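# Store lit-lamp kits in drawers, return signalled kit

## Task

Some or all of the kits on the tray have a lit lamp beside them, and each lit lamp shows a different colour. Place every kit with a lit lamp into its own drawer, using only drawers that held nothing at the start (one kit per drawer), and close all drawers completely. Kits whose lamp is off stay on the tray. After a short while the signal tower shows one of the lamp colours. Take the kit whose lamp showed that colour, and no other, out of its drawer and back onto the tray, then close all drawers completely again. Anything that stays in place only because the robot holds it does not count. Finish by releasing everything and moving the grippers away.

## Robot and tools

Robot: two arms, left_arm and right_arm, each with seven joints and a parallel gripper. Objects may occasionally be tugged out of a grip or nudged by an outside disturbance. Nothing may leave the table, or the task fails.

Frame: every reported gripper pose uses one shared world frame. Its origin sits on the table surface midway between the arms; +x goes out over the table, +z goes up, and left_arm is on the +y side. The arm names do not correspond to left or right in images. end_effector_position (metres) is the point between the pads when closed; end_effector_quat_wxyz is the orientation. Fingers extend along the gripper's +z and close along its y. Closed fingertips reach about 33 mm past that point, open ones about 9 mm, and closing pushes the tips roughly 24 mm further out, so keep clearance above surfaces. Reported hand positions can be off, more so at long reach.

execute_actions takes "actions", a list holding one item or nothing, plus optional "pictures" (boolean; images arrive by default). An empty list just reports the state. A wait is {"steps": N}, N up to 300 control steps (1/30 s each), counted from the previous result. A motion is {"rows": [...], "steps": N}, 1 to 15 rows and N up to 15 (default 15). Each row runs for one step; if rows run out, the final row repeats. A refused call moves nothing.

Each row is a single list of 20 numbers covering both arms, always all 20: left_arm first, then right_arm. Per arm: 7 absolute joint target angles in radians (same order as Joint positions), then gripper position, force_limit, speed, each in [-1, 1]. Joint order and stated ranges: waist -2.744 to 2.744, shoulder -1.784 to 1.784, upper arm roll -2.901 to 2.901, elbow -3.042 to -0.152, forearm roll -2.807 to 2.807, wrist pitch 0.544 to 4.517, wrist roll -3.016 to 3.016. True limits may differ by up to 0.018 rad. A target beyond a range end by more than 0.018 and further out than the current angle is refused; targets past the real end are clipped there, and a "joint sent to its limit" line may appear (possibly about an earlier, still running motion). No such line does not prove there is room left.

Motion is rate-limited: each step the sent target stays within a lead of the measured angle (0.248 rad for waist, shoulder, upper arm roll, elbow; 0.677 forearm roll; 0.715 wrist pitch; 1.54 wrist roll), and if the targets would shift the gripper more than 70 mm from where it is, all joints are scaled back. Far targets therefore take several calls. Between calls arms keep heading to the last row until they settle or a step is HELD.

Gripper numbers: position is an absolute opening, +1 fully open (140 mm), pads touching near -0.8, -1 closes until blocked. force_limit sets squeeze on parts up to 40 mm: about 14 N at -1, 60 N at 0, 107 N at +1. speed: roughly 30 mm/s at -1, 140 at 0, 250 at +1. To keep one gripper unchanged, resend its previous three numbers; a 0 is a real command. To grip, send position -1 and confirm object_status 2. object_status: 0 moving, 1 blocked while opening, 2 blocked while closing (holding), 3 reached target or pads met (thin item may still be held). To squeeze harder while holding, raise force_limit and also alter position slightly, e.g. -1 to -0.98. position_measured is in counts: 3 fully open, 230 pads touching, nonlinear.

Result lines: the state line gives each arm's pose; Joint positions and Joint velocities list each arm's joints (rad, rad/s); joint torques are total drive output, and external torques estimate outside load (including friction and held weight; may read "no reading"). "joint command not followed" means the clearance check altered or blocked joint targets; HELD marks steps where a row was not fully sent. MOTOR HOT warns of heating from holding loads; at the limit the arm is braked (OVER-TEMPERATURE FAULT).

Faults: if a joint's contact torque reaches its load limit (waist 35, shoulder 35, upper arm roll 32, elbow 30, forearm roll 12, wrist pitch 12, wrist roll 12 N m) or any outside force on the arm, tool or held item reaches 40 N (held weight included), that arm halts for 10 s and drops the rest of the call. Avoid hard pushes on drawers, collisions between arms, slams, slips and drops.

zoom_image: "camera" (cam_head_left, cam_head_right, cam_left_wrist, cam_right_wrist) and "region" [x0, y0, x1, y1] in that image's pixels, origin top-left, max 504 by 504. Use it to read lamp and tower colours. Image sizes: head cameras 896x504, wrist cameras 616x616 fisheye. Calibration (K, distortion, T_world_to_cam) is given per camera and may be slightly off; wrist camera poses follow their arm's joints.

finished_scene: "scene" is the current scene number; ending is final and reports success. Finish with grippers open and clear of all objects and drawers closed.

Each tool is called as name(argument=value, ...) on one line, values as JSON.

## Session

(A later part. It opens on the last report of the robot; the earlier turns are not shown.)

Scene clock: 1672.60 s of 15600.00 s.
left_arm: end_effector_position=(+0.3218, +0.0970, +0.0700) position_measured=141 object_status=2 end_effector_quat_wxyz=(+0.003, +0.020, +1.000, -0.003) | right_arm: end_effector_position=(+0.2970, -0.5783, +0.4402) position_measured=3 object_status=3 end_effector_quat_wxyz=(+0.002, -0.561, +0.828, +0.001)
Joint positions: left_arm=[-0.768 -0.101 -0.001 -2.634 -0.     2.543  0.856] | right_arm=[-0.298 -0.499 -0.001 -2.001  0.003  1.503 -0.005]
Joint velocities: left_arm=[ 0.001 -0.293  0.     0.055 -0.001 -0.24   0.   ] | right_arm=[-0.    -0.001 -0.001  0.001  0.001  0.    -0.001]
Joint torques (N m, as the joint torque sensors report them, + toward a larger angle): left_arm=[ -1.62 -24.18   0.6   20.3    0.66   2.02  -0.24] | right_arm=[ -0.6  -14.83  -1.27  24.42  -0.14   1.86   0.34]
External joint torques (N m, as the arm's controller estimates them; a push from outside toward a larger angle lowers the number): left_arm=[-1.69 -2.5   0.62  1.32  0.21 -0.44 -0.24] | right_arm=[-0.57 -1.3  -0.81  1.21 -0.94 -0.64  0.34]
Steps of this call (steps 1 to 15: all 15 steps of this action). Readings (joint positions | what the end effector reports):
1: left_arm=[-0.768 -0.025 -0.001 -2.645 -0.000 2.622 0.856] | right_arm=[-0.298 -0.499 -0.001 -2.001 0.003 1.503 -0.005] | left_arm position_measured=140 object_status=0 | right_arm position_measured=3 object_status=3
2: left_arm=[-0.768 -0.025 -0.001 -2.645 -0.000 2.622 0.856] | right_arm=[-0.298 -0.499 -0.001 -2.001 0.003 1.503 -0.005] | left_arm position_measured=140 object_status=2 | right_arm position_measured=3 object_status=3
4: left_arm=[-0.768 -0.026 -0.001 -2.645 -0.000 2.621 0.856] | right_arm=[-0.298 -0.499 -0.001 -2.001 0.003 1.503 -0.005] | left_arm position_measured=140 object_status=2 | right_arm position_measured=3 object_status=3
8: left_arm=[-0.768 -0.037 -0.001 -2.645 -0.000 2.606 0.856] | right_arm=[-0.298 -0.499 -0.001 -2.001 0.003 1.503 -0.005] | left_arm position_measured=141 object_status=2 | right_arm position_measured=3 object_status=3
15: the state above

execute_actions(actions=[{"rows":[[-0.771,-0.145,0,-2.615,0,2.45,0.87,-1,0.5,-0.5,-0.3,-0.5,0,-2.0,0,1.5,0,1,0,0],[-0.771,-0.17,0,-2.6,0,2.41,0.9,-1,0.5,-0.5,-0.3,-0.5,0,-2.0,0,1.5,0,1,0,0],[-0.765,-0.195,0,-2.583,0,2.365,0.93,-1,0.5,-0.5,-0.3,-0.5,0,-2.0,0,1.5,0,1,0,0],[-0.755,-0.22,0,-2.566,0,2.32,0.96,-1,0.5,-0.5,-0.3,-0.5,0,-2.0,0,1.5,0,1,0,0],[-0.74,-0.245,0,-2.549,0,2.28,1.0,-1,0.5,-0.5,-0.3,-0.5,0,-2.0,0,1.5,0,1,0,0],[-0.72,-0.275,0,-2.53,0,2.235,1.04,-1,0.5,-0.5,-0.3,-0.5,0,-2.0,0,1.5,0,1,0,0],[-0.70,-0.303,0,-2.508,0,2.19,1.08,-1,0.5,-0.5,-0.3,-0.5,0,-2.0,0,1.5,0,1,0,0],[-0.675,-0.315,0,-2.485,0,2.15,1.12,-1,0.5,-0.5,-0.3,-0.5,0,-2.0,0,1.5,0,1,0,0],[-0.65,-0.327,0,-2.463,0,2.115,1.16,-1,0.5,-0.5,-0.3,-0.5,0,-2.0,0,1.5,0,1,0,0],[-0.625,-0.339,0,-2.44,0,2.08,1.2,-1,0.5,-0.5,-0.3,-0.5,0,-2.0,0,1.5,0,1,0,0],[-0.60,-0.35,0,-2.418,0,2.045,1.24,-1,0.5,-0.5,-0.3,-0.5,0,-2.0,0,1.5,0,1,0,0],[-0.575,-0.362,0,-2.395,0,2.01,1.28,-1,0.5,-0.5,-0.3,-0.5,0,-2.0,0,1.5,0,1,0,0],[-0.55,-0.373,0,-2.373,0,1.98,1.32,-1,0.5,-0.5,-0.3,-0.5,0,-2.0,0,1.5,0,1,0,0],[-0.52,-0.385,0,-2.35,0,1.95,1.36,-1,0.5,-0.5,-0.3,-0.5,0,-2.0,0,1.5,0,1,0,0],[-0.49,-0.396,0,-2.328,0,1.93,1.4,-1,0.5,-0.5,-0.3,-0.5,0,-2.0,0,1.5,0,1,0,0]],"steps":15}], pictures=false)

execute_actions(actions=[{"rows":[[-0.46,-0.396,0,-2.328,0,1.93,1.44,-1,0.5,-0.5,-0.3,-0.5,0,-2.0,0,1.5,0,1,0,0],[-0.43,-0.39,0,-2.322,0,1.93,1.48,-1,0.5,-0.5,-0.3,-0.5,0,-2.0,0,1.5,0,1,0,0],[-0.40,-0.375,0,-2.307,0,1.93,1.52,-1,0.5,-0.5,-0.3,-0.5,0,-2.0,0,1.5,0,1,0,0],[-0.37,-0.35,0,-2.281,0,1.93,1.55,-1,0.5,-0.5,-0.3,-0.5,0,-2.0,0,1.5,0,1,0,0],[-0.34,-0.325,0,-2.256,0,1.93,1.58,-1,0.5,-0.5,-0.3,-0.5,0,-2.0,0,1.5,0,1,0,0],[-0.31,-0.30,0,-2.23,0,1.93,1.607,-1,0.5,-0.5,-0.3,-0.5,0,-2.0,0,1.5,0,1,0,0],[-0.28,-0.275,0,-2.205,0,1.93,1.607,-1,0.5,-0.5,-0.3,-0.5,0,-2.0,0,1.5,0,1,0,0],[-0.25,-0.25,0,-2.179,0,1.93,1.607,-1,0.5,-0.5,-0.3,-0.5,0,-2.0,0,1.5,0,1,0,0],[-0.22,-0.225,0,-2.154,0,1.93,1.607,-1,0.5,-0.5,-0.3,-0.5,0,-2.0,0,1.5,0,1,0,0],[-0.19,-0.2,0,-2.128,0,1.93,1.607,-1,0.5,-0.5,-0.3,-0.5,0,-2.0,0,1.5,0,1,0,0],[-0.16,-0.175,0,-2.103,0,1.928,1.607,-1,0.5,-0.5,-0.3,-0.5,0,-2.0,0,1.5,0,1,0,0],[-0.13,-0.15,0,-2.077,0,1.926,1.607,-1,0.5,-0.5,-0.3,-0.5,0,-2.0,0,1.5,0,1,0,0],[-0.105,-0.125,0,-2.052,0,1.924,1.607,-1,0.5,-0.5,-0.3,-0.5,0,-2.0,0,1.5,0,1,0,0],[-0.085,-0.105,0,-2.031,0,1.922,1.607,-1,0.5,-0.5,-0.3,-0.5,0,-2.0,0,1.5,0,1,0,0],[-0.068,-0.085,0,-2.011,0,1.922,1.607,-1,0.5,-0.5,-0.3,-0.5,0,-2.0,0,1.5,0,1,0,0]],"steps":15}], pictures=false)

execute_actions(actions=[{"rows":[[-0.057,-0.073,0,-1.999,0,1.922,1.607,-1,0.5,-0.5,-0.3,-0.5,0,-2.0,0,1.5,0,1,0,0],[-0.05,-0.0667,0,-1.992,0,1.922,1.607,-1,0.5,-0.5,-0.3,-0.5,0,-2.0,0,1.5,0,1,0,0]],"steps":15}])

Scene clock: 1723.80 s of 15600.00 s.
left_arm: end_effector_position=(+0.4010, +0.1564, +0.2583) position_measured=141 object_status=2 end_effector_quat_wxyz=(+0.031, +0.047, +0.998, -0.016) | right_arm: end_effector_position=(+0.2970, -0.5783, +0.4402) position_measured=3 object_status=3 end_effector_quat_wxyz=(+0.002, -0.561, +0.828, +0.001)
Joint positions: left_arm=[-0.552 -0.369 -0.002 -2.376 -0.     2.076  1.126] | right_arm=[-0.298 -0.499 -0.001 -2.001  0.003  1.503 -0.005]
Joint velocities: left_arm=[ 0.779 -0.338  0.04   0.622 -0.    -0.846  0.884] | right_arm=[ 0.001  0.     0.    -0.001 -0.001 -0.     0.   ]
Joint torques (N m, as the joint torque sensors report them, + toward a larger angle): left_arm=[ -1.92 -18.43  -0.77  21.33   1.02   1.59   0.61] | right_arm=[ -1.04 -15.25  -1.24  24.3   -0.22   1.87   0.4 ]
External joint torques (N m, as the arm's controller estimates them; a push from outside toward a larger angle lowers the number): left_arm=[ 0.56 -1.62  0.51  0.68  0.25 -0.57  0.62] | right_arm=[-1.   -1.67 -0.76  1.1  -1.02 -0.63  0.4 ]
Steps of this call (steps 1 to 30: the robot went on to your last target; steps 31 to 90: nothing new was sent; then 47.70 s passed at rest; steps 91 to 105: all 15 steps of this action). Readings (joint positions | what the end effector reports):
91: left_arm=[-0.768 -0.125 -0.001 -2.627 -0.000 2.494 0.857] | right_arm=[-0.298 -0.499 -0.001 -2.001 0.003 1.503 -0.005] | left_arm position_measured=141 object_status=2 | right_arm position_measured=3 object_status=3
92: left_arm=[-0.768 -0.134 -0.001 -2.623 -0.000 2.479 0.860] | right_arm=[-0.298 -0.499 -0.001 -2.001 0.003 1.503 -0.005] | left_arm position_measured=141 object_status=2 | right_arm position_measured=3 object_status=3
94: left_arm=[-0.766 -0.166 -0.001 -2.604 -0.000 2.433 0.875] | right_arm=[-0.298 -0.499 -0.001 -2.001 0.003 1.503 -0.005] | left_arm position_measured=141 object_status=2 | right_arm position_measured=3 object_status=3
98: left_arm=[-0.720 -0.264 -0.003 -2.532 -0.000 2.310 0.939] | right_arm=[-0.298 -0.499 -0.001 -2.001 0.003 1.503 -0.005] | left_arm position_measured=141 object_status=2 | right_arm position_measured=3 object_status=3
105: the state above

Scene clock: 1724.30 s of 15600.00 s.
left_arm: end_effector_position=(+0.5269, +0.3368, +0.2819) position_measured=141 object_status=2 end_effector_quat_wxyz=(+0.004, +0.014, +1.000, -0.000) | right_arm: end_effector_position=(+0.2970, -0.5783, +0.4402) position_measured=3 object_status=3 end_effector_quat_wxyz=(+0.002, -0.561, +0.828, +0.001)
Joint positions: left_arm=[-0.117 -0.131 -0.    -2.06  -0.     1.938  1.496] | right_arm=[-0.298 -0.499 -0.001 -2.001  0.003  1.503 -0.005]
Joint velocities: left_arm=[ 0.659  0.637  0.054  0.621  0.002 -0.038  0.344] | right_arm=[-0.001 -0.    -0.     0.001 -0.001  0.002  0.001]
Joint torques (N m, as the joint torque sensors report them, + toward a larger angle): left_arm=[ -2.79 -30.91  -2.06  23.54   1.05   1.09   0.51] | right_arm=[ -0.78 -15.32  -1.17  24.01  -0.22   1.83   0.36]
External joint torques (N m, as the arm's controller estimates them; a push from outside toward a larger angle lowers the number): left_arm=[ 1.36  1.31  2.06  1.74  0.43 -0.45  0.51] | right_arm=[-0.71 -1.76 -0.66  0.76 -1.01 -0.69  0.36]
Steps of this call (steps 1 to 15: all 15 steps of this action). Readings (joint positions | what the end effector reports):
1: left_arm=[-0.524 -0.379 -0.002 -2.358 -0.000 2.052 1.157] | right_arm=[-0.298 -0.499 -0.001 -2.001 0.003 1.503 -0.005] | left_arm position_measured=141 object_status=2 | right_arm position_measured=3 object_status=3
2: left_arm=[-0.495 -0.387 -0.002 -2.343 -0.000 2.031 1.190] | right_arm=[-0.298 -0.499 -0.001 -2.001 0.003 1.503 -0.005] | left_arm position_measured=141 object_status=2 | right_arm position_measured=3 object_status=3
4: left_arm=[-0.435 -0.381 -0.001 -2.313 -0.000 2.000 1.256] | right_arm=[-0.298 -0.499 -0.001 -2.001 0.003 1.503 -0.005] | left_arm position_measured=141 object_status=2 | right_arm position_measured=3 object_status=3
8: left_arm=[-0.317 -0.303 -0.002 -2.229 -0.000 1.964 1.376] | right_arm=[-0.298 -0.499 -0.001 -2.001 0.003 1.503 -0.005] | left_arm position_measured=141 object_status=2 | right_arm position_measured=3 object_status=3
15: the state above

Scene clock: 1724.80 s of 15600.00 s.
left_arm: end_effector_position=(+0.5468, +0.3718, +0.2784) position_measured=141 object_status=2 end_effector_quat_wxyz=(-0.001, +0.022, +1.000, -0.000) | right_arm: end_effector_position=(+0.2970, -0.5783, +0.4402) position_measured=3 object_status=3 end_effector_quat_wxyz=(+0.002, -0.561, +0.828, +0.001)
Joint positions: left_arm=[-0.052 -0.067  0.003 -1.995 -0.     1.926  1.58 ] | right_arm=[-0.298 -0.499 -0.001 -2.001  0.003  1.503 -0.005]
Joint velocities: left_arm=[-0.    -0.001 -0.001  0.001 -0.001 -0.005  0.067] | right_arm=[ 0.     0.001 -0.001 -0.    -0.001  0.    -0.002]
Joint torques (N m, as the joint torque sensors report them, + toward a larger angle): left_arm=[  0.59 -29.14  -0.83  25.53   1.03   1.99   0.39] | right_arm=[ -1.12 -15.35  -0.61  24.14  -0.2    1.84   0.37]
External joint torques (N m, as the arm's controller estimates them; a push from outside toward a larger angle lowers the number): left_arm=[ 0.58  0.66 -0.76  1.22  0.26 -0.42  0.39] | right_arm=[-1.09 -2.03 -0.15  1.08 -1.   -0.65  0.37]
Steps of this call (steps 1 to 15: all 15 steps of this action). Readings (joint positions | what the end effector reports):
1: left_arm=[-0.097 -0.111 0.001 -2.041 -0.000 1.936 1.507] | right_arm=[-0.298 -0.499 -0.001 -2.001 0.003 1.503 -0.005] | left_arm position_measured=141 object_status=2 | right_arm position_measured=3 object_status=3
2: left_arm=[-0.080 -0.095 0.002 -2.025 -0.000 1.934 1.517] | right_arm=[-0.298 -0.499 -0.001 -2.001 0.003 1.503 -0.005] | left_arm position_measured=141 object_status=2 | right_arm position_measured=3 object_status=3
4: left_arm=[-0.059 -0.076 0.005 -2.009 -0.000 1.932 1.533] | right_arm=[-0.298 -0.499 -0.001 -2.001 0.003 1.503 -0.005] | left_arm position_measured=141 object_status=2 | right_arm position_measured=3 object_status=3
8: left_arm=[-0.052 -0.067 0.004 -1.998 -0.000 1.928 1.557] | right_arm=[-0.298 -0.499 -0.001 -2.001 0.003 1.503 -0.005] | left_arm position_measured=141 object_status=2 | right_arm position_measured=3 object_status=3
15: the state above
camera_calibration (this result's frames):
cam_left_wrist: T_world_to_cam=[[0.202182, 0.977712, -0.0565858, -0.450055], [0.894098, -0.160696, 0.418049, -0.532434], [0.399638, -0.135115, -0.90666, 0.27472], [0, 0, 0, 1]] pos_world=[0.457253, 0.391582, 0.446194]
cam_right_wrist: T_world_to_cam=[[-0.928211, 0.371738, 0.0153273, 0.481059], [0.347491, 0.851475, 0.392735, 0.207662], [0.132944, 0.369867, -0.919524, 0.755384], [0, 0, 0, 1]] pos_world=[0.273941, -0.635039, 0.605665]

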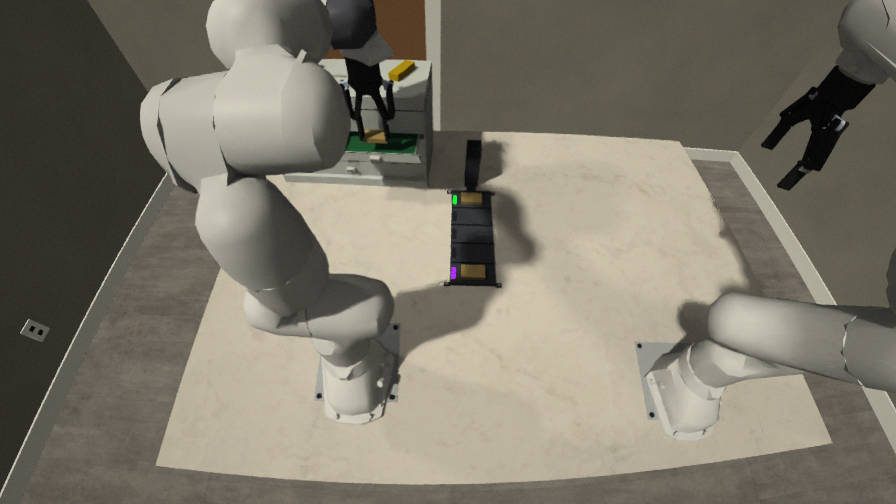

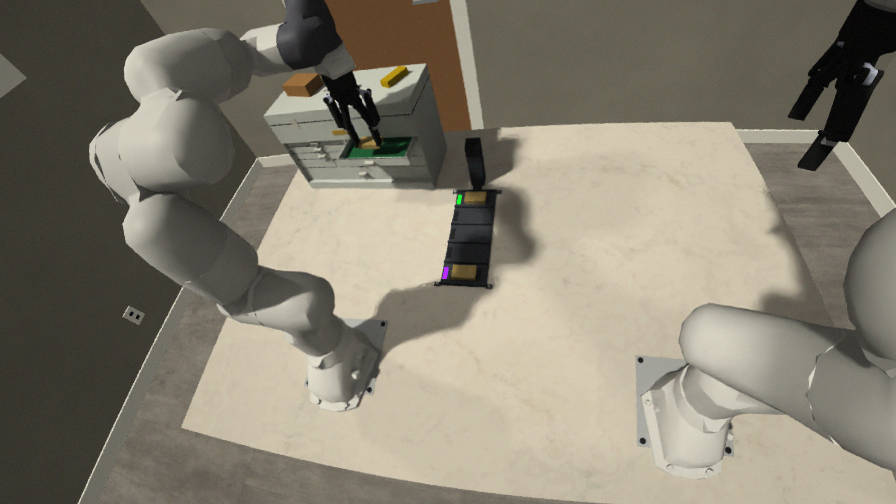

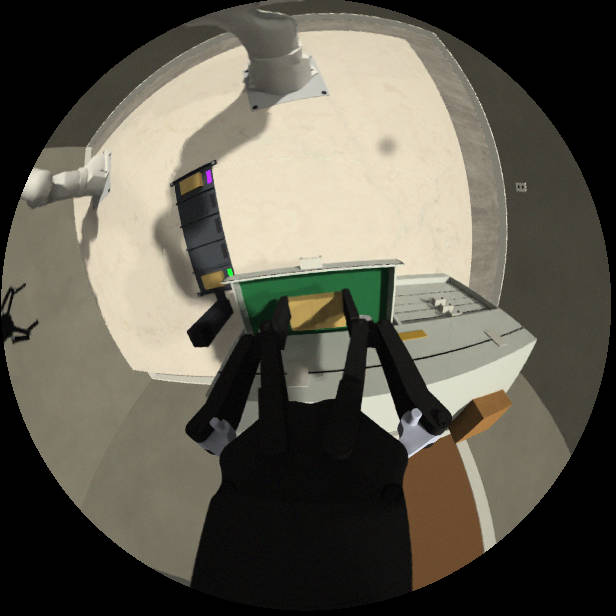

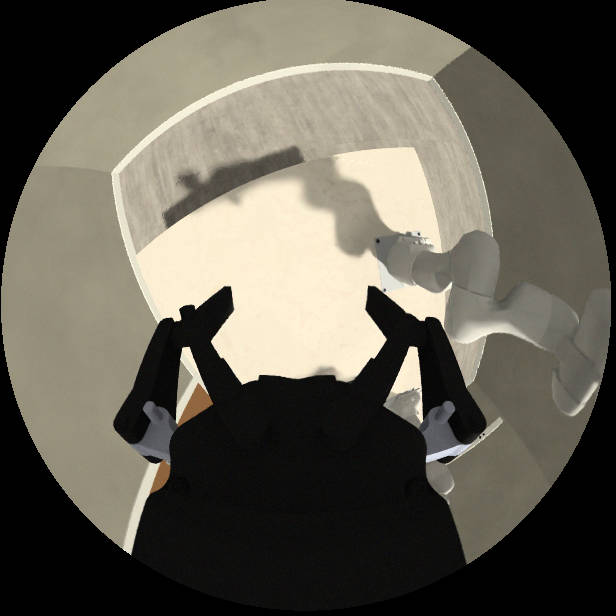

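Lower to z≈.235.

execute_actions(actions=[{"rows":[[-0.05,-0.064,0,-2.0,0,1.95,1.607,-1,0.5,-0.5,-0.3,-0.5,0,-2.0,0,1.5,0,1,0,0],[-0.05,-0.061,0,-2.01,0,1.965,1.607,-1,0.5,-0.5,-0.3,-0.5,0,-2.0,0,1.5,0,1,0,0],[-0.05,-0.058,0,-2.02,0,1.98,1.607,-1,0.5,-0.5,-0.3,-0.5,0,-2.0,0,1.5,0,1,0,0],[-0.05,-0.055,0,-2.03,0,1.993,1.607,-1,0.5,-0.5,-0.3,-0.5,0,-2.0,0,1.5,0,1,0,0],[-0.05,-0.052,0,-2.04,0,2.005,1.607,-1,0.5,-0.5,-0.3,-0.5,0,-2.0,0,1.5,0,1,0,0],[-0.05,-0.049,0,-2.05,0,2.017,1.607,-1,0.5,-0.5,-0.3,-0.5,0,-2.0,0,1.5,0,1,0,0],[-0.05,-0.046,0,-2.06,0,2.027,1.607,-1,0.5,-0.5,-0.3,-0.5,0,-2.0,0,1.5,0,1,0,0],[-0.05,-0.0434,0,-2.0685,0,2.035,1.607,-1,0.5,-0.5,-0.3,-0.5,0,-2.0,0,1.5,0,1,0,0],[-0.05,-0.039,0,-2.077,0,2.041,1.607,-1,0.5,-0.5,-0.3,-0.5,0,-2.0,0,1.5,0,1,0,0]],"steps":15}], pictures=false)

execute_actions(actions=[{"rows":[[-0.05,-0.037,0,-2.081,0,2.048,1.607,-1,0.5,-0.5,-0.3,-0.5,0,-2.0,0,1.5,0,1,0,0],[-0.05,-0.035,0,-2.085,0,2.054,1.607,-1,0.5,-0.5,-0.3,-0.5,0,-2.0,0,1.5,0,1,0,0],[-0.05,-0.033,0,-2.09,0,2.06,1.607,-1,0.5,-0.5,-0.3,-0.5,0,-2.0,0,1.5,0,1,0,0],[-0.05,-0.031,0,-2.094,0,2.066,1.607,-1,0.5,-0.5,-0.3,-0.5,0,-2.0,0,1.5,0,1,0,0]],"steps":15}], pictures=false)

Scene clock: 1747.80 s of 15600.00 s.
left_arm: end_effector_position=(+0.5469, +0.3715, +0.2393) position_measured=141 object_status=2 end_effector_quat_wxyz=(-0.000, +0.032, +0.999, -0.000) | right_arm: end_effector_position=(+0.2970, -0.5783, +0.4402) position_measured=3 object_status=3 end_effector_quat_wxyz=(+0.002, -0.561, +0.828, +0.001)
Joint positions: left_arm=[-0.052 -0.045  0.002 -2.07  -0.     2.025  1.6  ] | right_arm=[-0.298 -0.499 -0.001 -2.001  0.003  1.503 -0.005]
Joint velocities: left_arm=[-0.001  0.    -0.    -0.005 -0.     0.071 -0.   ] | right_arm=[ 0.001  0.001  0.002  0.001 -0.    -0.    -0.001]
Joint torques (N m, as the joint torque sensors report them, + toward a larger angle): left_arm=[  0.33 -26.46  -0.93  19.49   0.97   3.17   0.46] | right_arm=[ -1.19 -15.45  -0.65  24.49  -0.18   1.85   0.4 ]
External joint torques (N m, as the arm's controller estimates them; a push from outside toward a larger angle lowers the number): left_arm=[ 0.5   5.49 -0.72 -5.35  0.22  0.69  0.46] | right_arm=[-1.22 -2.06 -0.27  1.37 -0.98 -0.64  0.4 ]
Steps of this call (steps 1 to 30: the robot went on to your last target; steps 31 to 90: nothing new was sent; then 19.50 s passed at rest; steps 91 to 105: all 15 steps of this action). Readings (joint positions | what the end effector reports):
91: left_arm=[-0.052 -0.067 0.002 -1.996 -0.000 1.928 1.600] | right_arm=[-0.298 -0.499 -0.001 -2.001 0.003 1.503 -0.005] | left_arm position_measured=141 object_status=2 | right_arm position_measured=3 object_status=3
92: left_arm=[-0.052 -0.067 0.002 -1.999 -0.000 1.934 1.600] | right_arm=[-0.298 -0.499 -0.001 -2.001 0.003 1.503 -0.005] | left_arm position_measured=141 object_status=2 | right_arm position_measured=3 object_status=3
94: left_arm=[-0.052 -0.065 0.002 -2.011 -0.000 1.950 1.600] | right_arm=[-0.298 -0.499 -0.001 -2.001 0.003 1.503 -0.005] | left_arm position_measured=141 object_status=2 | right_arm position_measured=3 object_status=3
98: left_arm=[-0.052 -0.052 0.002 -2.048 -0.000 1.988 1.600] | right_arm=[-0.298 -0.499 -0.001 -2.001 0.003 1.503 -0.005] | left_arm position_measured=141 object_status=2 | right_arm position_measured=3 object_status=3
105: the state above

Scene clock: 1748.30 s of 15600.00 s.
left_arm: end_effector_position=(+0.5557, +0.3710, +0.2384) position_measured=141 object_status=2 end_effector_quat_wxyz=(+0.015, +0.033, +0.999, -0.000) | right_arm: end_effector_position=(+0.2970, -0.5783, +0.4402) position_measured=3 object_status=3 end_effector_quat_wxyz=(+0.002, -0.561, +0.828, +0.001)
Joint positions: left_arm=[-0.052 -0.045  0.002 -2.08  -0.     2.066  1.6  ] | right_arm=[-0.298 -0.499 -0.001 -2.001  0.003  1.503 -0.005]
Joint velocities: left_arm=[ 0.     0.     0.    -0.002 -0.001  0.015 -0.001] | right_arm=[ 0.001  0.     0.    -0.002  0.     0.001  0.001]
Joint torques (N m, as the joint torque sensors report them, + toward a larger angle): left_arm=[  0.21 -21.05  -1.21  15.92   0.99   2.18   0.44] | right_arm=[ -0.75 -15.65  -1.13  23.74  -0.14   1.84   0.39]
External joint torques (N m, as the arm's controller estimates them; a push from outside toward a larger angle lowers the number): left_arm=[ 0.12  9.15 -1.26 -8.13  0.25 -0.31  0.44] | right_arm=[-0.74 -2.02 -0.7   0.51 -0.95 -0.66  0.39]
Steps of this call (steps 1 to 15: all 15 steps of this action). Readings (joint positions | what the end effector reports):
1: left_arm=[-0.052 -0.045 0.002 -2.071 -0.000 2.029 1.600] | right_arm=[-0.298 -0.499 -0.001 -2.001 0.003 1.503 -0.005] | left_arm position_measured=141 object_status=2 | right_arm position_measured=3 object_status=3
2: left_arm=[-0.052 -0.045 0.002 -2.072 -0.000 2.033 1.600] | right_arm=[-0.298 -0.499 -0.001 -2.001 0.003 1.503 -0.005] | left_arm position_measured=141 object_status=2 | right_arm position_measured=3 object_status=3
4: left_arm=[-0.052 -0.045 0.002 -2.076 -0.000 2.043 1.600] | right_arm=[-0.298 -0.499 -0.001 -2.001 0.003 1.503 -0.005] | left_arm position_measured=141 object_status=2 | right_arm position_measured=3 object_status=3
8: left_arm=[-0.052 -0.045 0.002 -2.079 -0.000 2.058 1.600] | right_arm=[-0.298 -0.499 -0.001 -2.001 0.003 1.503 -0.005] | left_arm position_measured=141 object_status=2 | right_arm position_measured=3 object_status=3
15: the state above

execute_actions(actions=[{"rows":[[-0.05,-0.046,0,-2.078,0,2.064,1.607,-1,0.5,-0.5,-0.3,-0.5,0,-2.0,0,1.5,0,1,0,0]],"steps":8}])

zoom_image(camera="cam_head_right", region=[300, 80, 440, 190])

zoom_image(camera="cam_head_left", region=[310, 80, 450, 190])

Scene clock: 1757.67 s of 15600.00 s.
left_arm: end_effector_position=(+0.5571, +0.3709, +0.2401) position_measured=141 object_status=2 end_effector_quat_wxyz=(+0.018, +0.033, +0.999, -0.000) | right_arm: end_effector_position=(+0.2970, -0.5783, +0.4402) position_measured=3 object_status=3 end_effector_quat_wxyz=(+0.002, -0.561, +0.828, +0.001)
Joint positions: left_arm=[-0.052 -0.046  0.002 -2.079 -0.     2.068  1.6  ] | right_arm=[-0.298 -0.499 -0.001 -2.001  0.003  1.503 -0.005]
Joint velocities: left_arm=[ 0.    -0.001 -0.    -0.001 -0.    -0.001 -0.001] | right_arm=[-0.001  0.    -0.     0.001 -0.     0.     0.003]
Joint torques (N m, as the joint torque sensors report them, + toward a larger angle): left_arm=[ -0.15 -30.    -1.21  24.21   1.03   2.     0.43] | right_arm=[ -1.12 -15.36  -1.05  23.89  -0.25   1.88   0.4 ]
External joint torques (N m, as the arm's controller estimates them; a push from outside toward a larger angle lowers the number): left_arm=[-0.02  0.28 -1.04  0.14  0.3  -0.5   0.43] | right_arm=[-1.12 -1.75 -0.63  0.64 -1.05 -0.62  0.4 ]
Steps of this call (steps 1 to 15: the robot went on to your last target; steps 16 to 90: nothing new was sent; then 6.10 s passed at rest; steps 91 to 98: all 8 steps of this action). Readings (joint positions | what the end effector reports):
91: left_arm=[-0.052 -0.045 0.002 -2.080 -0.000 2.068 1.600] | right_arm=[-0.298 -0.499 -0.001 -2.001 0.003 1.503 -0.005] | left_arm position_measured=141 object_status=2 | right_arm position_measured=3 object_status=3
92: left_arm=[-0.052 -0.046 0.002 -2.079 -0.000 2.068 1.600] | right_arm=[-0.298 -0.499 -0.001 -2.001 0.003 1.503 -0.005] | left_arm position_measured=141 object_status=2 | right_arm position_measured=3 object_status=3
94: left_arm=[-0.052 -0.046 0.002 -2.079 -0.000 2.068 1.600] | right_arm=[-0.298 -0.499 -0.001 -2.001 0.003 1.503 -0.005] | left_arm position_measured=141 object_status=2 | right_arm position_measured=3 object_status=3
98: the state above
camera_calibration (this result's frames):
cam_left_wrist: T_world_to_cam=[[0.224889, 0.973122, -0.0495749, -0.466083], [0.874557, -0.179154, 0.450616, -0.515841], [0.429623, -0.144695, -0.89134, 0.218891], [0, 0, 0, 1]] pos_world=[0.461908, 0.392813, 0.404446]
cam_right_wrist: T_world_to_cam=[[-0.928211, 0.371738, 0.0153273, 0.48106], [0.347491, 0.851475, 0.392735, 0.207662], [0.132944, 0.369867, -0.919524, 0.755384], [0, 0, 0, 1]] pos_world=[0.273941, -0.635039, 0.605665]

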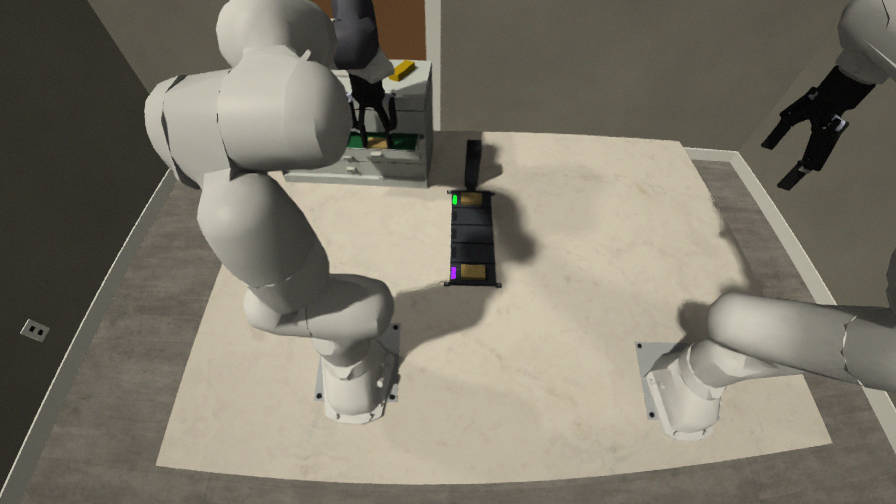

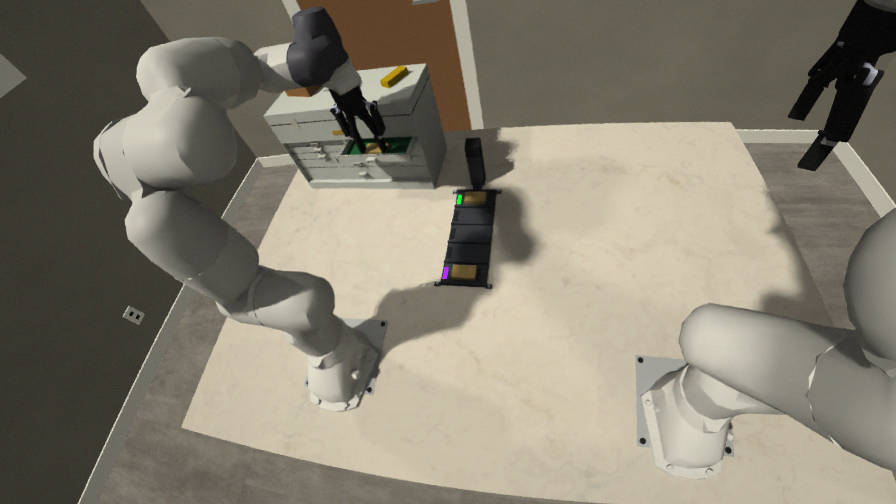

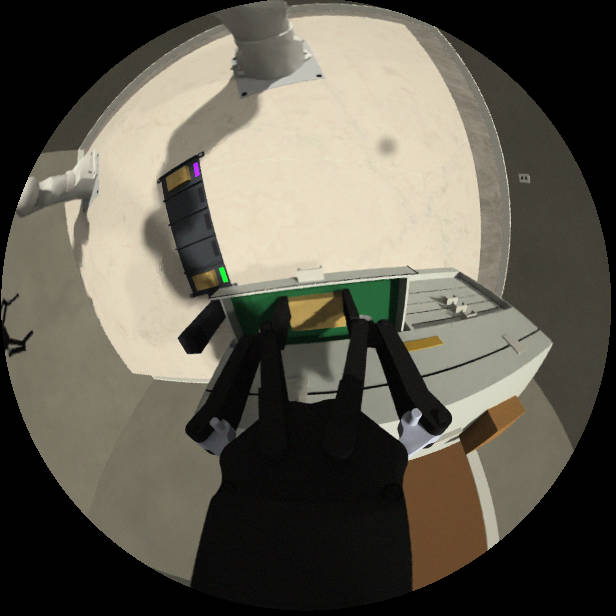

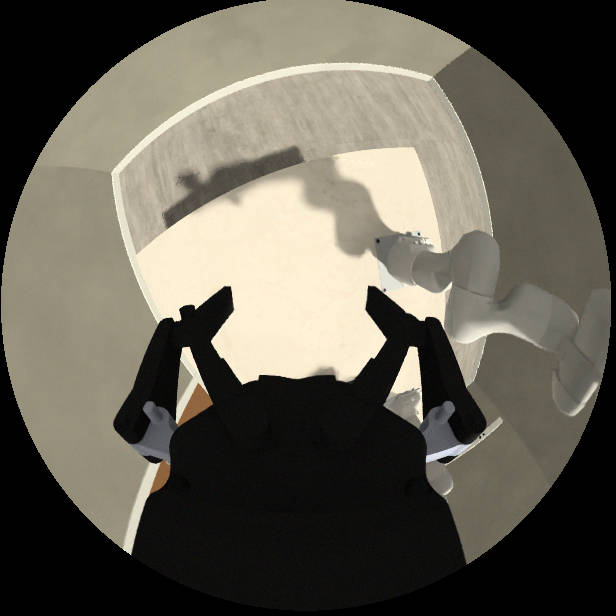

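Region (300, 80, 440, 190) of cam_head_right's 896x504 image, scaled by 3.600, with more detail than that image has; it fills the top 396 rows of this view, and the rest is white.

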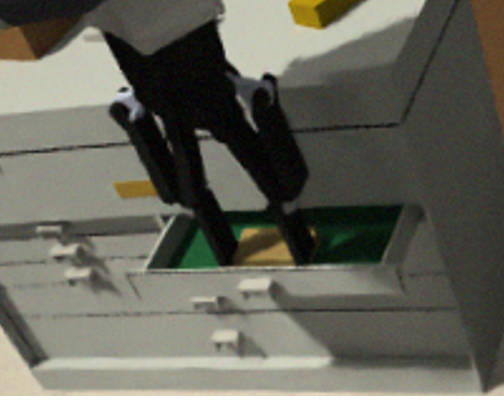

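Region (310, 80, 450, 190) of cam_head_left's 896x504 image, scaled by 3.600, with more detail than that image has; it fills the top 396 rows of this view, and the rest is white.

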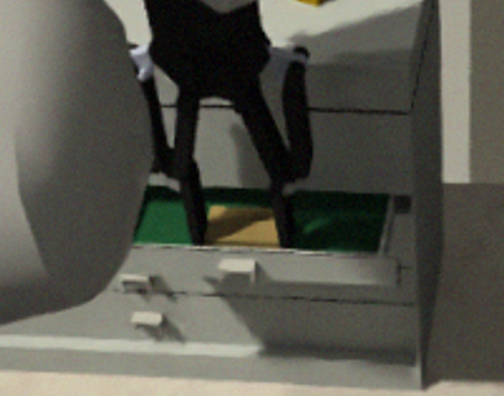

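execute_actions(actions=[{"rows":[[-0.05,-0.046,0,-2.078,0,2.064,1.607,0.25,0,-0.5,-0.3,-0.5,0,-2.0,0,1.5,0,1,0,0]],"steps":12}], pictures=false)

execute_actions(actions=[{"rows":[[-0.05,-0.05,0,-2.06,0,2.03,1.607,0.25,0,-0.5,-0.3,-0.5,0,-2.0,0,1.5,0,1,0,0],[-0.05,-0.054,0,-2.045,0,2.005,1.607,0.25,0,-0.5,-0.3,-0.5,0,-2.0,0,1.5,0,1,0,0],[-0.05,-0.058,0,-2.03,0,1.98,1.607,0.25,0,-0.5,-0.3,-0.5,0,-2.0,0,1.5,0,1,0,0],[-0.05,-0.062,0,-2.01,0,1.955,1.607,0.25,0,-0.5,-0.3,-0.5,0,-2.0,0,1.5,0,1,0,0],[-0.05,-0.0667,0,-1.992,0,1.93,1.607,0.25,0,-0.5,-0.3,-0.5,0,-2.0,0,1.5,0,1,0,0],[-0.05,-0.0667,0,-1.985,0,1.92,1.607,0.25,0,-0.5,-0.3,-0.5,0,-2.0,0,1.5,0,1,0,0],[-0.05,-0.0667,0,-1.985,0,1.92,1.607,0.25,0,-0.5,-0.3,-0.5,0,-2.0,0,1.5,0,1,0,0],[-0.05,-0.12,0,-2.04,0,1.92,1.607,0,0,0,-0.3,-0.5,0,-2.0,0,1.5,0,1,0,0],[-0.05,-0.18,0,-2.1,0,1.92,1.607,0,0,0,-0.3,-0.5,0,-2.0,0,1.5,0,1,0,0],[-0.05,-0.24,0,-2.16,0,1.92,1.607,0,0,0,-0.3,-0.5,0,-2.0,0,1.5,0,1,0,0],[-0.05,-0.30,0,-2.225,0,1.92,1.607,0,0,0,-0.3,-0.5,0,-2.0,0,1.5,0,1,0,0],[-0.05,-0.35,0,-2.28,0,1.93,1.607,0,0,0,-0.3,-0.5,0,-2.0,0,1.5,0,1,0,0],[-0.05,-0.396,0,-2.328,0,1.93,1.607,0,0,0,-0.3,-0.5,0,-2.0,0,1.5,0,1,0,0]],"steps":15}], pictures=false)

execute_actions(actions=[{"rows":[[-0.049,-0.5827,0,-2.88,0,2.5,1.6,0,0,0,-0.3,-0.5,0,-2.0,0,1.5,0,1,0,0]],"steps":15}], pictures=false)

execute_actions(actions=[{"rows":[[-0.049,-0.5827,0,-2.88,0,2.825,1.6,0,0,0,-0.3,-0.5,0,-2.0,0,1.5,0,1,0,0]],"steps":15}], pictures=false)

execute_actions(actions=[{"steps":10}])

Scene clock: 1789.50 s of 15600.00 s.
left_arm: end_effector_position=(+0.5570, +0.3709, +0.2400) position_measured=98 object_status=0 end_effector_quat_wxyz=(+0.017, +0.033, +0.999, -0.000) | right_arm: end_effector_position=(+0.2970, -0.5783, +0.4402) position_measured=3 object_status=3 end_effector_quat_wxyz=(+0.002, -0.561, +0.828, +0.001)
Joint positions: left_arm=[-0.052 -0.046  0.002 -2.079 -0.     2.067  1.6  ] | right_arm=[-0.298 -0.499 -0.001 -2.001  0.003  1.503 -0.005]
Joint velocities: left_arm=[ 0.001  0.     0.     0.    -0.001  0.001 -0.001] | right_arm=[-0.     0.001  0.     0.    -0.001 -0.     0.001]
Joint torques (N m, as the joint torque sensors report them, + toward a larger angle): left_arm=[  0.9  -29.99  -0.3   23.84   1.02   2.08   0.38] | right_arm=[ -0.9  -15.16  -0.87  24.1   -0.17   1.82   0.41]
External joint torques (N m, as the arm's controller estimates them; a push from outside toward a larger angle lowers the number): left_arm=[ 0.88  0.19 -0.27 -0.17  0.29 -0.42  0.38] | right_arm=[-0.93 -1.67 -0.5   0.93 -0.98 -0.68  0.41]
Steps of this call (steps 1 to 15: the robot went on to your last target; steps 16 to 90: nothing new was sent; then 28.43 s passed at rest; steps 91 to 102: all 12 steps of this action). Readings (joint positions | what the end effector reports):
91: left_arm=[-0.052 -0.046 0.002 -2.079 -0.000 2.067 1.600] | right_arm=[-0.298 -0.499 -0.001 -2.001 0.003 1.503 -0.005] | left_arm position_measured=141 object_status=0 | right_arm position_measured=3 object_status=3
92: left_arm=[-0.052 -0.046 0.002 -2.079 -0.000 2.067 1.600] | right_arm=[-0.298 -0.499 -0.001 -2.001 0.003 1.503 -0.005] | left_arm position_measured=141 object_status=0 | right_arm position_measured=3 object_status=3
94: left_arm=[-0.052 -0.046 0.002 -2.079 -0.000 2.067 1.600] | right_arm=[-0.298 -0.499 -0.001 -2.001 0.003 1.503 -0.005] | left_arm position_measured=128 object_status=0 | right_arm position_measured=3 object_status=3
98: left_arm=[-0.052 -0.046 0.002 -2.079 -0.000 2.067 1.600] | right_arm=[-0.298 -0.499 -0.001 -2.001 0.003 1.503 -0.005] | left_arm position_measured=110 object_status=0 | right_arm position_measured=3 object_status=3
102: the state above

Scene clock: 1790.00 s of 15600.00 s.
left_arm: end_effector_position=(+0.4591, +0.3743, +0.2868) position_measured=129 object_status=0 end_effector_quat_wxyz=(+0.010, +0.033, +0.999, -0.000) | right_arm: end_effector_position=(+0.2970, -0.5783, +0.4402) position_measured=3 object_status=3 end_effector_quat_wxyz=(+0.002, -0.561, +0.828, +0.001)
Joint positions: left_arm=[-0.052 -0.359  0.002 -2.28  -0.     1.941  1.6  ] | right_arm=[-0.298 -0.499 -0.001 -2.001  0.003  1.503 -0.005]
Joint velocities: left_arm=[-0.    -0.639  0.001 -0.56  -0.001 -0.059 -0.002] | right_arm=[ 0.     0.001  0.     0.001  0.    -0.001  0.   ]
Joint torques (N m, as the joint torque sensors report them, + toward a larger angle): left_arm=[ 0.19 -8.74 -0.89 22.71  1.07  2.49  0.42] | right_arm=[ -0.66 -15.57  -1.01  24.05  -0.17   1.85   0.36]
External joint torques (N m, as the arm's controller estimates them; a push from outside toward a larger angle lowers the number): left_arm=[ 0.51 -0.19 -0.21 -1.29  0.21 -0.45  0.43] | right_arm=[-0.64 -2.05 -0.57  0.87 -0.97 -0.65  0.36]
Steps of this call (steps 1 to 15: all 15 steps of this action). Readings (joint positions | what the end effector reports):
1: left_arm=[-0.052 -0.046 0.002 -2.075 -0.000 2.061 1.600] | right_arm=[-0.298 -0.499 -0.001 -2.001 0.003 1.503 -0.005] | left_arm position_measured=98 object_status=0 | right_arm position_measured=3 object_status=3
2: left_arm=[-0.052 -0.046 0.002 -2.068 -0.000 2.052 1.600] | right_arm=[-0.298 -0.499 -0.001 -2.001 0.003 1.503 -0.005] | left_arm position_measured=98 object_status=0 | right_arm position_measured=3 object_status=3
4: left_arm=[-0.052 -0.049 0.002 -2.045 -0.000 2.025 1.600] | right_arm=[-0.298 -0.499 -0.001 -2.001 0.003 1.503 -0.005] | left_arm position_measured=98 object_status=0 | right_arm position_measured=3 object_status=3
8: left_arm=[-0.052 -0.075 0.002 -2.010 -0.000 1.974 1.600] | right_arm=[-0.298 -0.499 -0.001 -2.001 0.003 1.503 -0.005] | left_arm position_measured=98 object_status=0 | right_arm position_measured=3 object_status=3
15: the state above

Scene clock: 1790.50 s of 15600.00 s.
left_arm: end_effector_position=(+0.3849, +0.3769, +0.1480) position_measured=129 object_status=3 end_effector_quat_wxyz=(+0.080, +0.033, +0.996, -0.001) | right_arm: end_effector_position=(+0.2970, -0.5783, +0.4402) position_measured=3 object_status=3 end_effector_quat_wxyz=(+0.002, -0.561, +0.828, +0.001)
Joint positions: left_arm=[-0.052 -0.578  0.001 -2.878 -0.     2.459  1.6  ] | right_arm=[-0.298 -0.499 -0.001 -2.001  0.003  1.503 -0.005]
Joint velocities: left_arm=[-0.    -0.035  0.001 -0.007 -0.001  0.222  0.001] | right_arm=[-0.001  0.002 -0.     0.001  0.    -0.     0.   ]
Joint torques (N m, as the joint torque sensors report them, + toward a larger angle): left_arm=[  0.5  -11.25  -1.44  21.43   0.8    3.54   0.1 ] | right_arm=[ -0.6  -15.44  -0.85  24.    -0.22   1.9    0.42]
External joint torques (N m, as the arm's controller estimates them; a push from outside toward a larger angle lowers the number): left_arm=[ 0.49 -1.34 -0.92 -1.04  0.18  0.82  0.11] | right_arm=[-0.6  -1.94 -0.43  0.82 -1.03 -0.61  0.42]
Steps of this call (steps 1 to 15: all 15 steps of this action). Readings (joint positions | what the end effector reports):
1: left_arm=[-0.052 -0.399 0.002 -2.331 -0.000 2.004 1.600] | right_arm=[-0.298 -0.499 -0.001 -2.001 0.003 1.503 -0.005] | left_arm position_measured=129 object_status=0 | right_arm position_measured=3 object_status=3
2: left_arm=[-0.052 -0.456 0.001 -2.405 -0.000 2.092 1.600] | right_arm=[-0.298 -0.499 -0.001 -2.001 0.003 1.503 -0.005] | left_arm position_measured=129 object_status=0 | right_arm position_measured=3 object_status=3
4: left_arm=[-0.052 -0.544 0.001 -2.550 -0.000 2.229 1.600] | right_arm=[-0.298 -0.499 -0.001 -2.001 0.003 1.503 -0.005] | left_arm position_measured=129 object_status=0 | right_arm position_measured=3 object_status=3
8: left_arm=[-0.052 -0.574 0.001 -2.790 -0.000 2.364 1.600] | right_arm=[-0.298 -0.499 -0.001 -2.001 0.003 1.503 -0.005] | left_arm position_measured=129 object_status=3 | right_arm position_measured=3 object_status=3
15: the state above

Scene clock: 1791.00 s of 15600.00 s.
left_arm: end_effector_position=(+0.4761, +0.3736, +0.2107) position_measured=129 object_status=3 end_effector_quat_wxyz=(+0.246, +0.032, +0.969, -0.001) | right_arm: end_effector_position=(+0.2970, -0.5783, +0.4402) position_measured=3 object_status=3 end_effector_quat_wxyz=(+0.002, -0.561, +0.828, +0.001)
Joint positions: left_arm=[-0.052 -0.581  0.001 -2.88  -0.     2.797  1.6  ] | right_arm=[-0.298 -0.499 -0.001 -2.001  0.003  1.503 -0.005]
Joint velocities: left_arm=[ 0.     0.001  0.    -0.     0.     0.148 -0.001] | right_arm=[-0.001 -0.     0.    -0.     0.001 -0.    -0.001]
Joint torques (N m, as the joint torque sensors report them, + toward a larger angle): left_arm=[  0.7  -11.13  -1.32  22.81   0.77   4.04   0.1 ] | right_arm=[ -0.86 -15.37  -0.47  24.02  -0.2    1.91   0.37]
External joint torques (N m, as the arm's controller estimates them; a push from outside toward a larger angle lowers the number): left_arm=[ 0.72 -0.78 -0.79  0.11  0.16  0.83  0.11] | right_arm=[-0.75 -1.84  0.09  0.82 -0.99 -0.59  0.37]
Steps of this call (steps 1 to 15: all 15 steps of this action). Readings (joint positions | what the end effector reports):
1: left_arm=[-0.052 -0.578 0.001 -2.880 -0.000 2.493 1.600] | right_arm=[-0.298 -0.499 -0.001 -2.001 0.003 1.503 -0.005] | left_arm position_measured=129 object_status=3 | right_arm position_measured=3 object_status=3
2: left_arm=[-0.052 -0.578 0.001 -2.880 -0.000 2.530 1.600] | right_arm=[-0.298 -0.499 -0.001 -2.001 0.003 1.503 -0.005] | left_arm position_measured=129 object_status=3 | right_arm position_measured=3 object_status=3
4: left_arm=[-0.052 -0.579 0.001 -2.881 -0.000 2.603 1.600] | right_arm=[-0.298 -0.499 -0.001 -2.001 0.003 1.503 -0.005] | left_arm position_measured=129 object_status=3 | right_arm position_measured=3 object_status=3
8: left_arm=[-0.052 -0.581 0.001 -2.880 -0.000 2.722 1.600] | right_arm=[-0.298 -0.499 -0.001 -2.001 0.003 1.503 -0.005] | left_arm position_measured=129 object_status=3 | right_arm position_measured=3 object_status=3
15: the state above

Scene clock: 1791.33 s of 15600.00 s.
left_arm: end_effector_position=(+0.4810, +0.3735, +0.2155) position_measured=129 object_status=3 end_effector_quat_wxyz=(+0.257, +0.032, +0.966, -0.001) | right_arm: end_effector_position=(+0.2970, -0.5783, +0.4402) position_measured=3 object_status=3 end_effector_quat_wxyz=(+0.002, -0.561, +0.828, +0.001)
Joint positions: left_arm=[-0.052 -0.581  0.001 -2.88  -0.     2.818  1.6  ] | right_arm=[-0.298 -0.499 -0.001 -2.001  0.003  1.503 -0.005]
Joint velocities: left_arm=[-0.001  0.001  0.     0.001  0.     0.02   0.001] | right_arm=[-0.    -0.001  0.    -0.     0.001 -0.     0.   ]
Joint torques (N m, as the joint torque sensors report them, + toward a larger angle): left_arm=[  0.54 -11.74  -1.06  22.65   0.82   4.07   0.01] | right_arm=[ -0.78 -15.34  -0.76  24.34  -0.19   1.87   0.38]
External joint torques (N m, as the arm's controller estimates them; a push from outside toward a larger angle lowers the number): left_arm=[ 0.54 -1.19 -0.54 -0.3   0.21  0.78  0.02] | right_arm=[-0.77 -1.73 -0.34  1.15 -0.99 -0.62  0.38]
Steps of this call (steps 1 to 10: the robot went on to your last target). Readings (joint positions | what the end effector reports):
1: left_arm=[-0.052 -0.581 0.001 -2.880 -0.000 2.801 1.600] | right_arm=[-0.298 -0.499 -0.001 -2.001 0.003 1.503 -0.005] | left_arm position_measured=129 object_status=3 | right_arm position_measured=3 object_status=3
2: left_arm=[-0.052 -0.581 0.001 -2.880 -0.000 2.805 1.600] | right_arm=[-0.298 -0.499 -0.001 -2.001 0.003 1.503 -0.005] | left_arm position_measured=129 object_status=3 | right_arm position_measured=3 object_status=3
4: left_arm=[-0.052 -0.581 0.001 -2.880 -0.000 2.810 1.600] | right_arm=[-0.298 -0.499 -0.001 -2.001 0.003 1.503 -0.005] | left_arm position_measured=129 object_status=3 | right_arm position_measured=3 object_status=3
8: left_arm=[-0.052 -0.581 0.001 -2.880 -0.000 2.816 1.600] | right_arm=[-0.298 -0.499 -0.001 -2.001 0.003 1.503 -0.005] | left_arm position_measured=129 object_status=3 | right_arm position_measured=3 object_status=3
10: the state above
camera_calibration (this result's frames):
cam_left_wrist: T_world_to_cam=[[0.226348, 0.973059, 0.0438627, -0.473521], [0.564261, -0.167695, 0.808386, -0.36989], [0.793963, -0.158226, -0.587016, -0.00567519], [0, 0, 0, 1]] pos_world=[0.3204, 0.397837, 0.316452]
cam_right_wrist: T_world_to_cam=[[-0.928211, 0.371738, 0.0153272, 0.48106], [0.347491, 0.851475, 0.392735, 0.207662], [0.132944, 0.369867, -0.919524, 0.755384], [0, 0, 0, 1]] pos_world=[0.273941, -0.635039, 0.605665]

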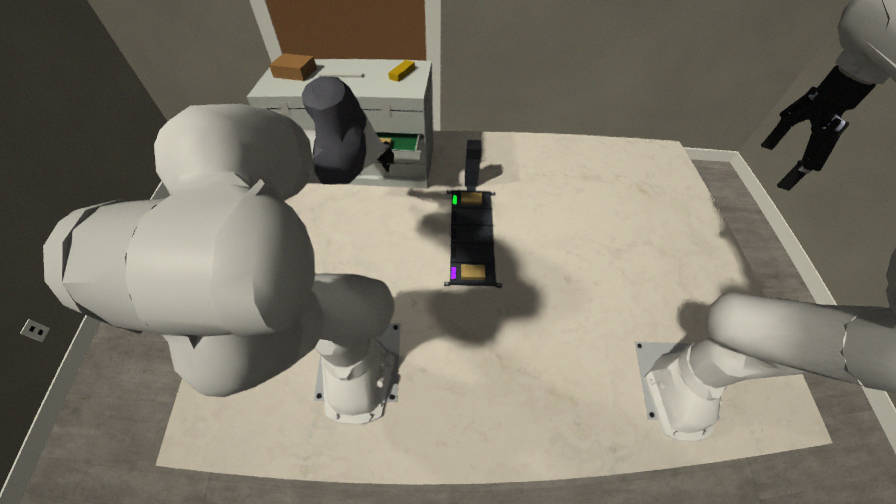

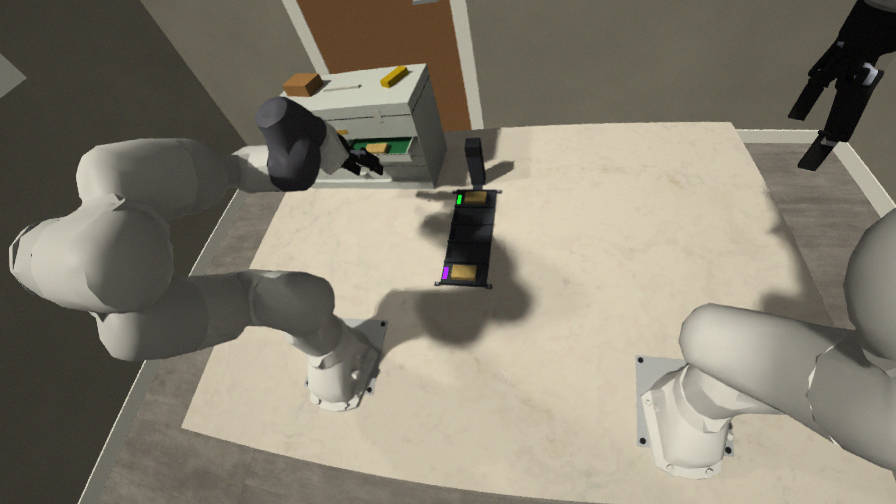

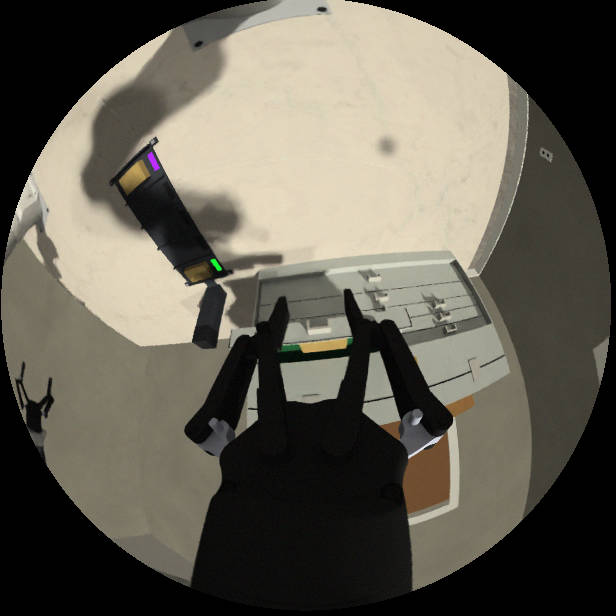

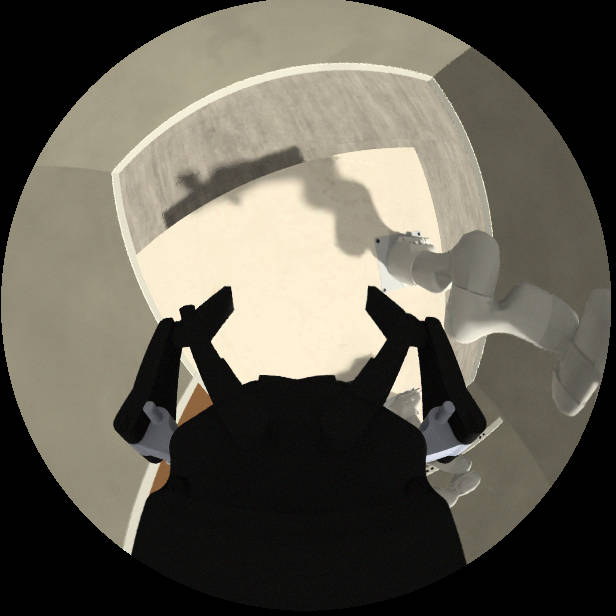

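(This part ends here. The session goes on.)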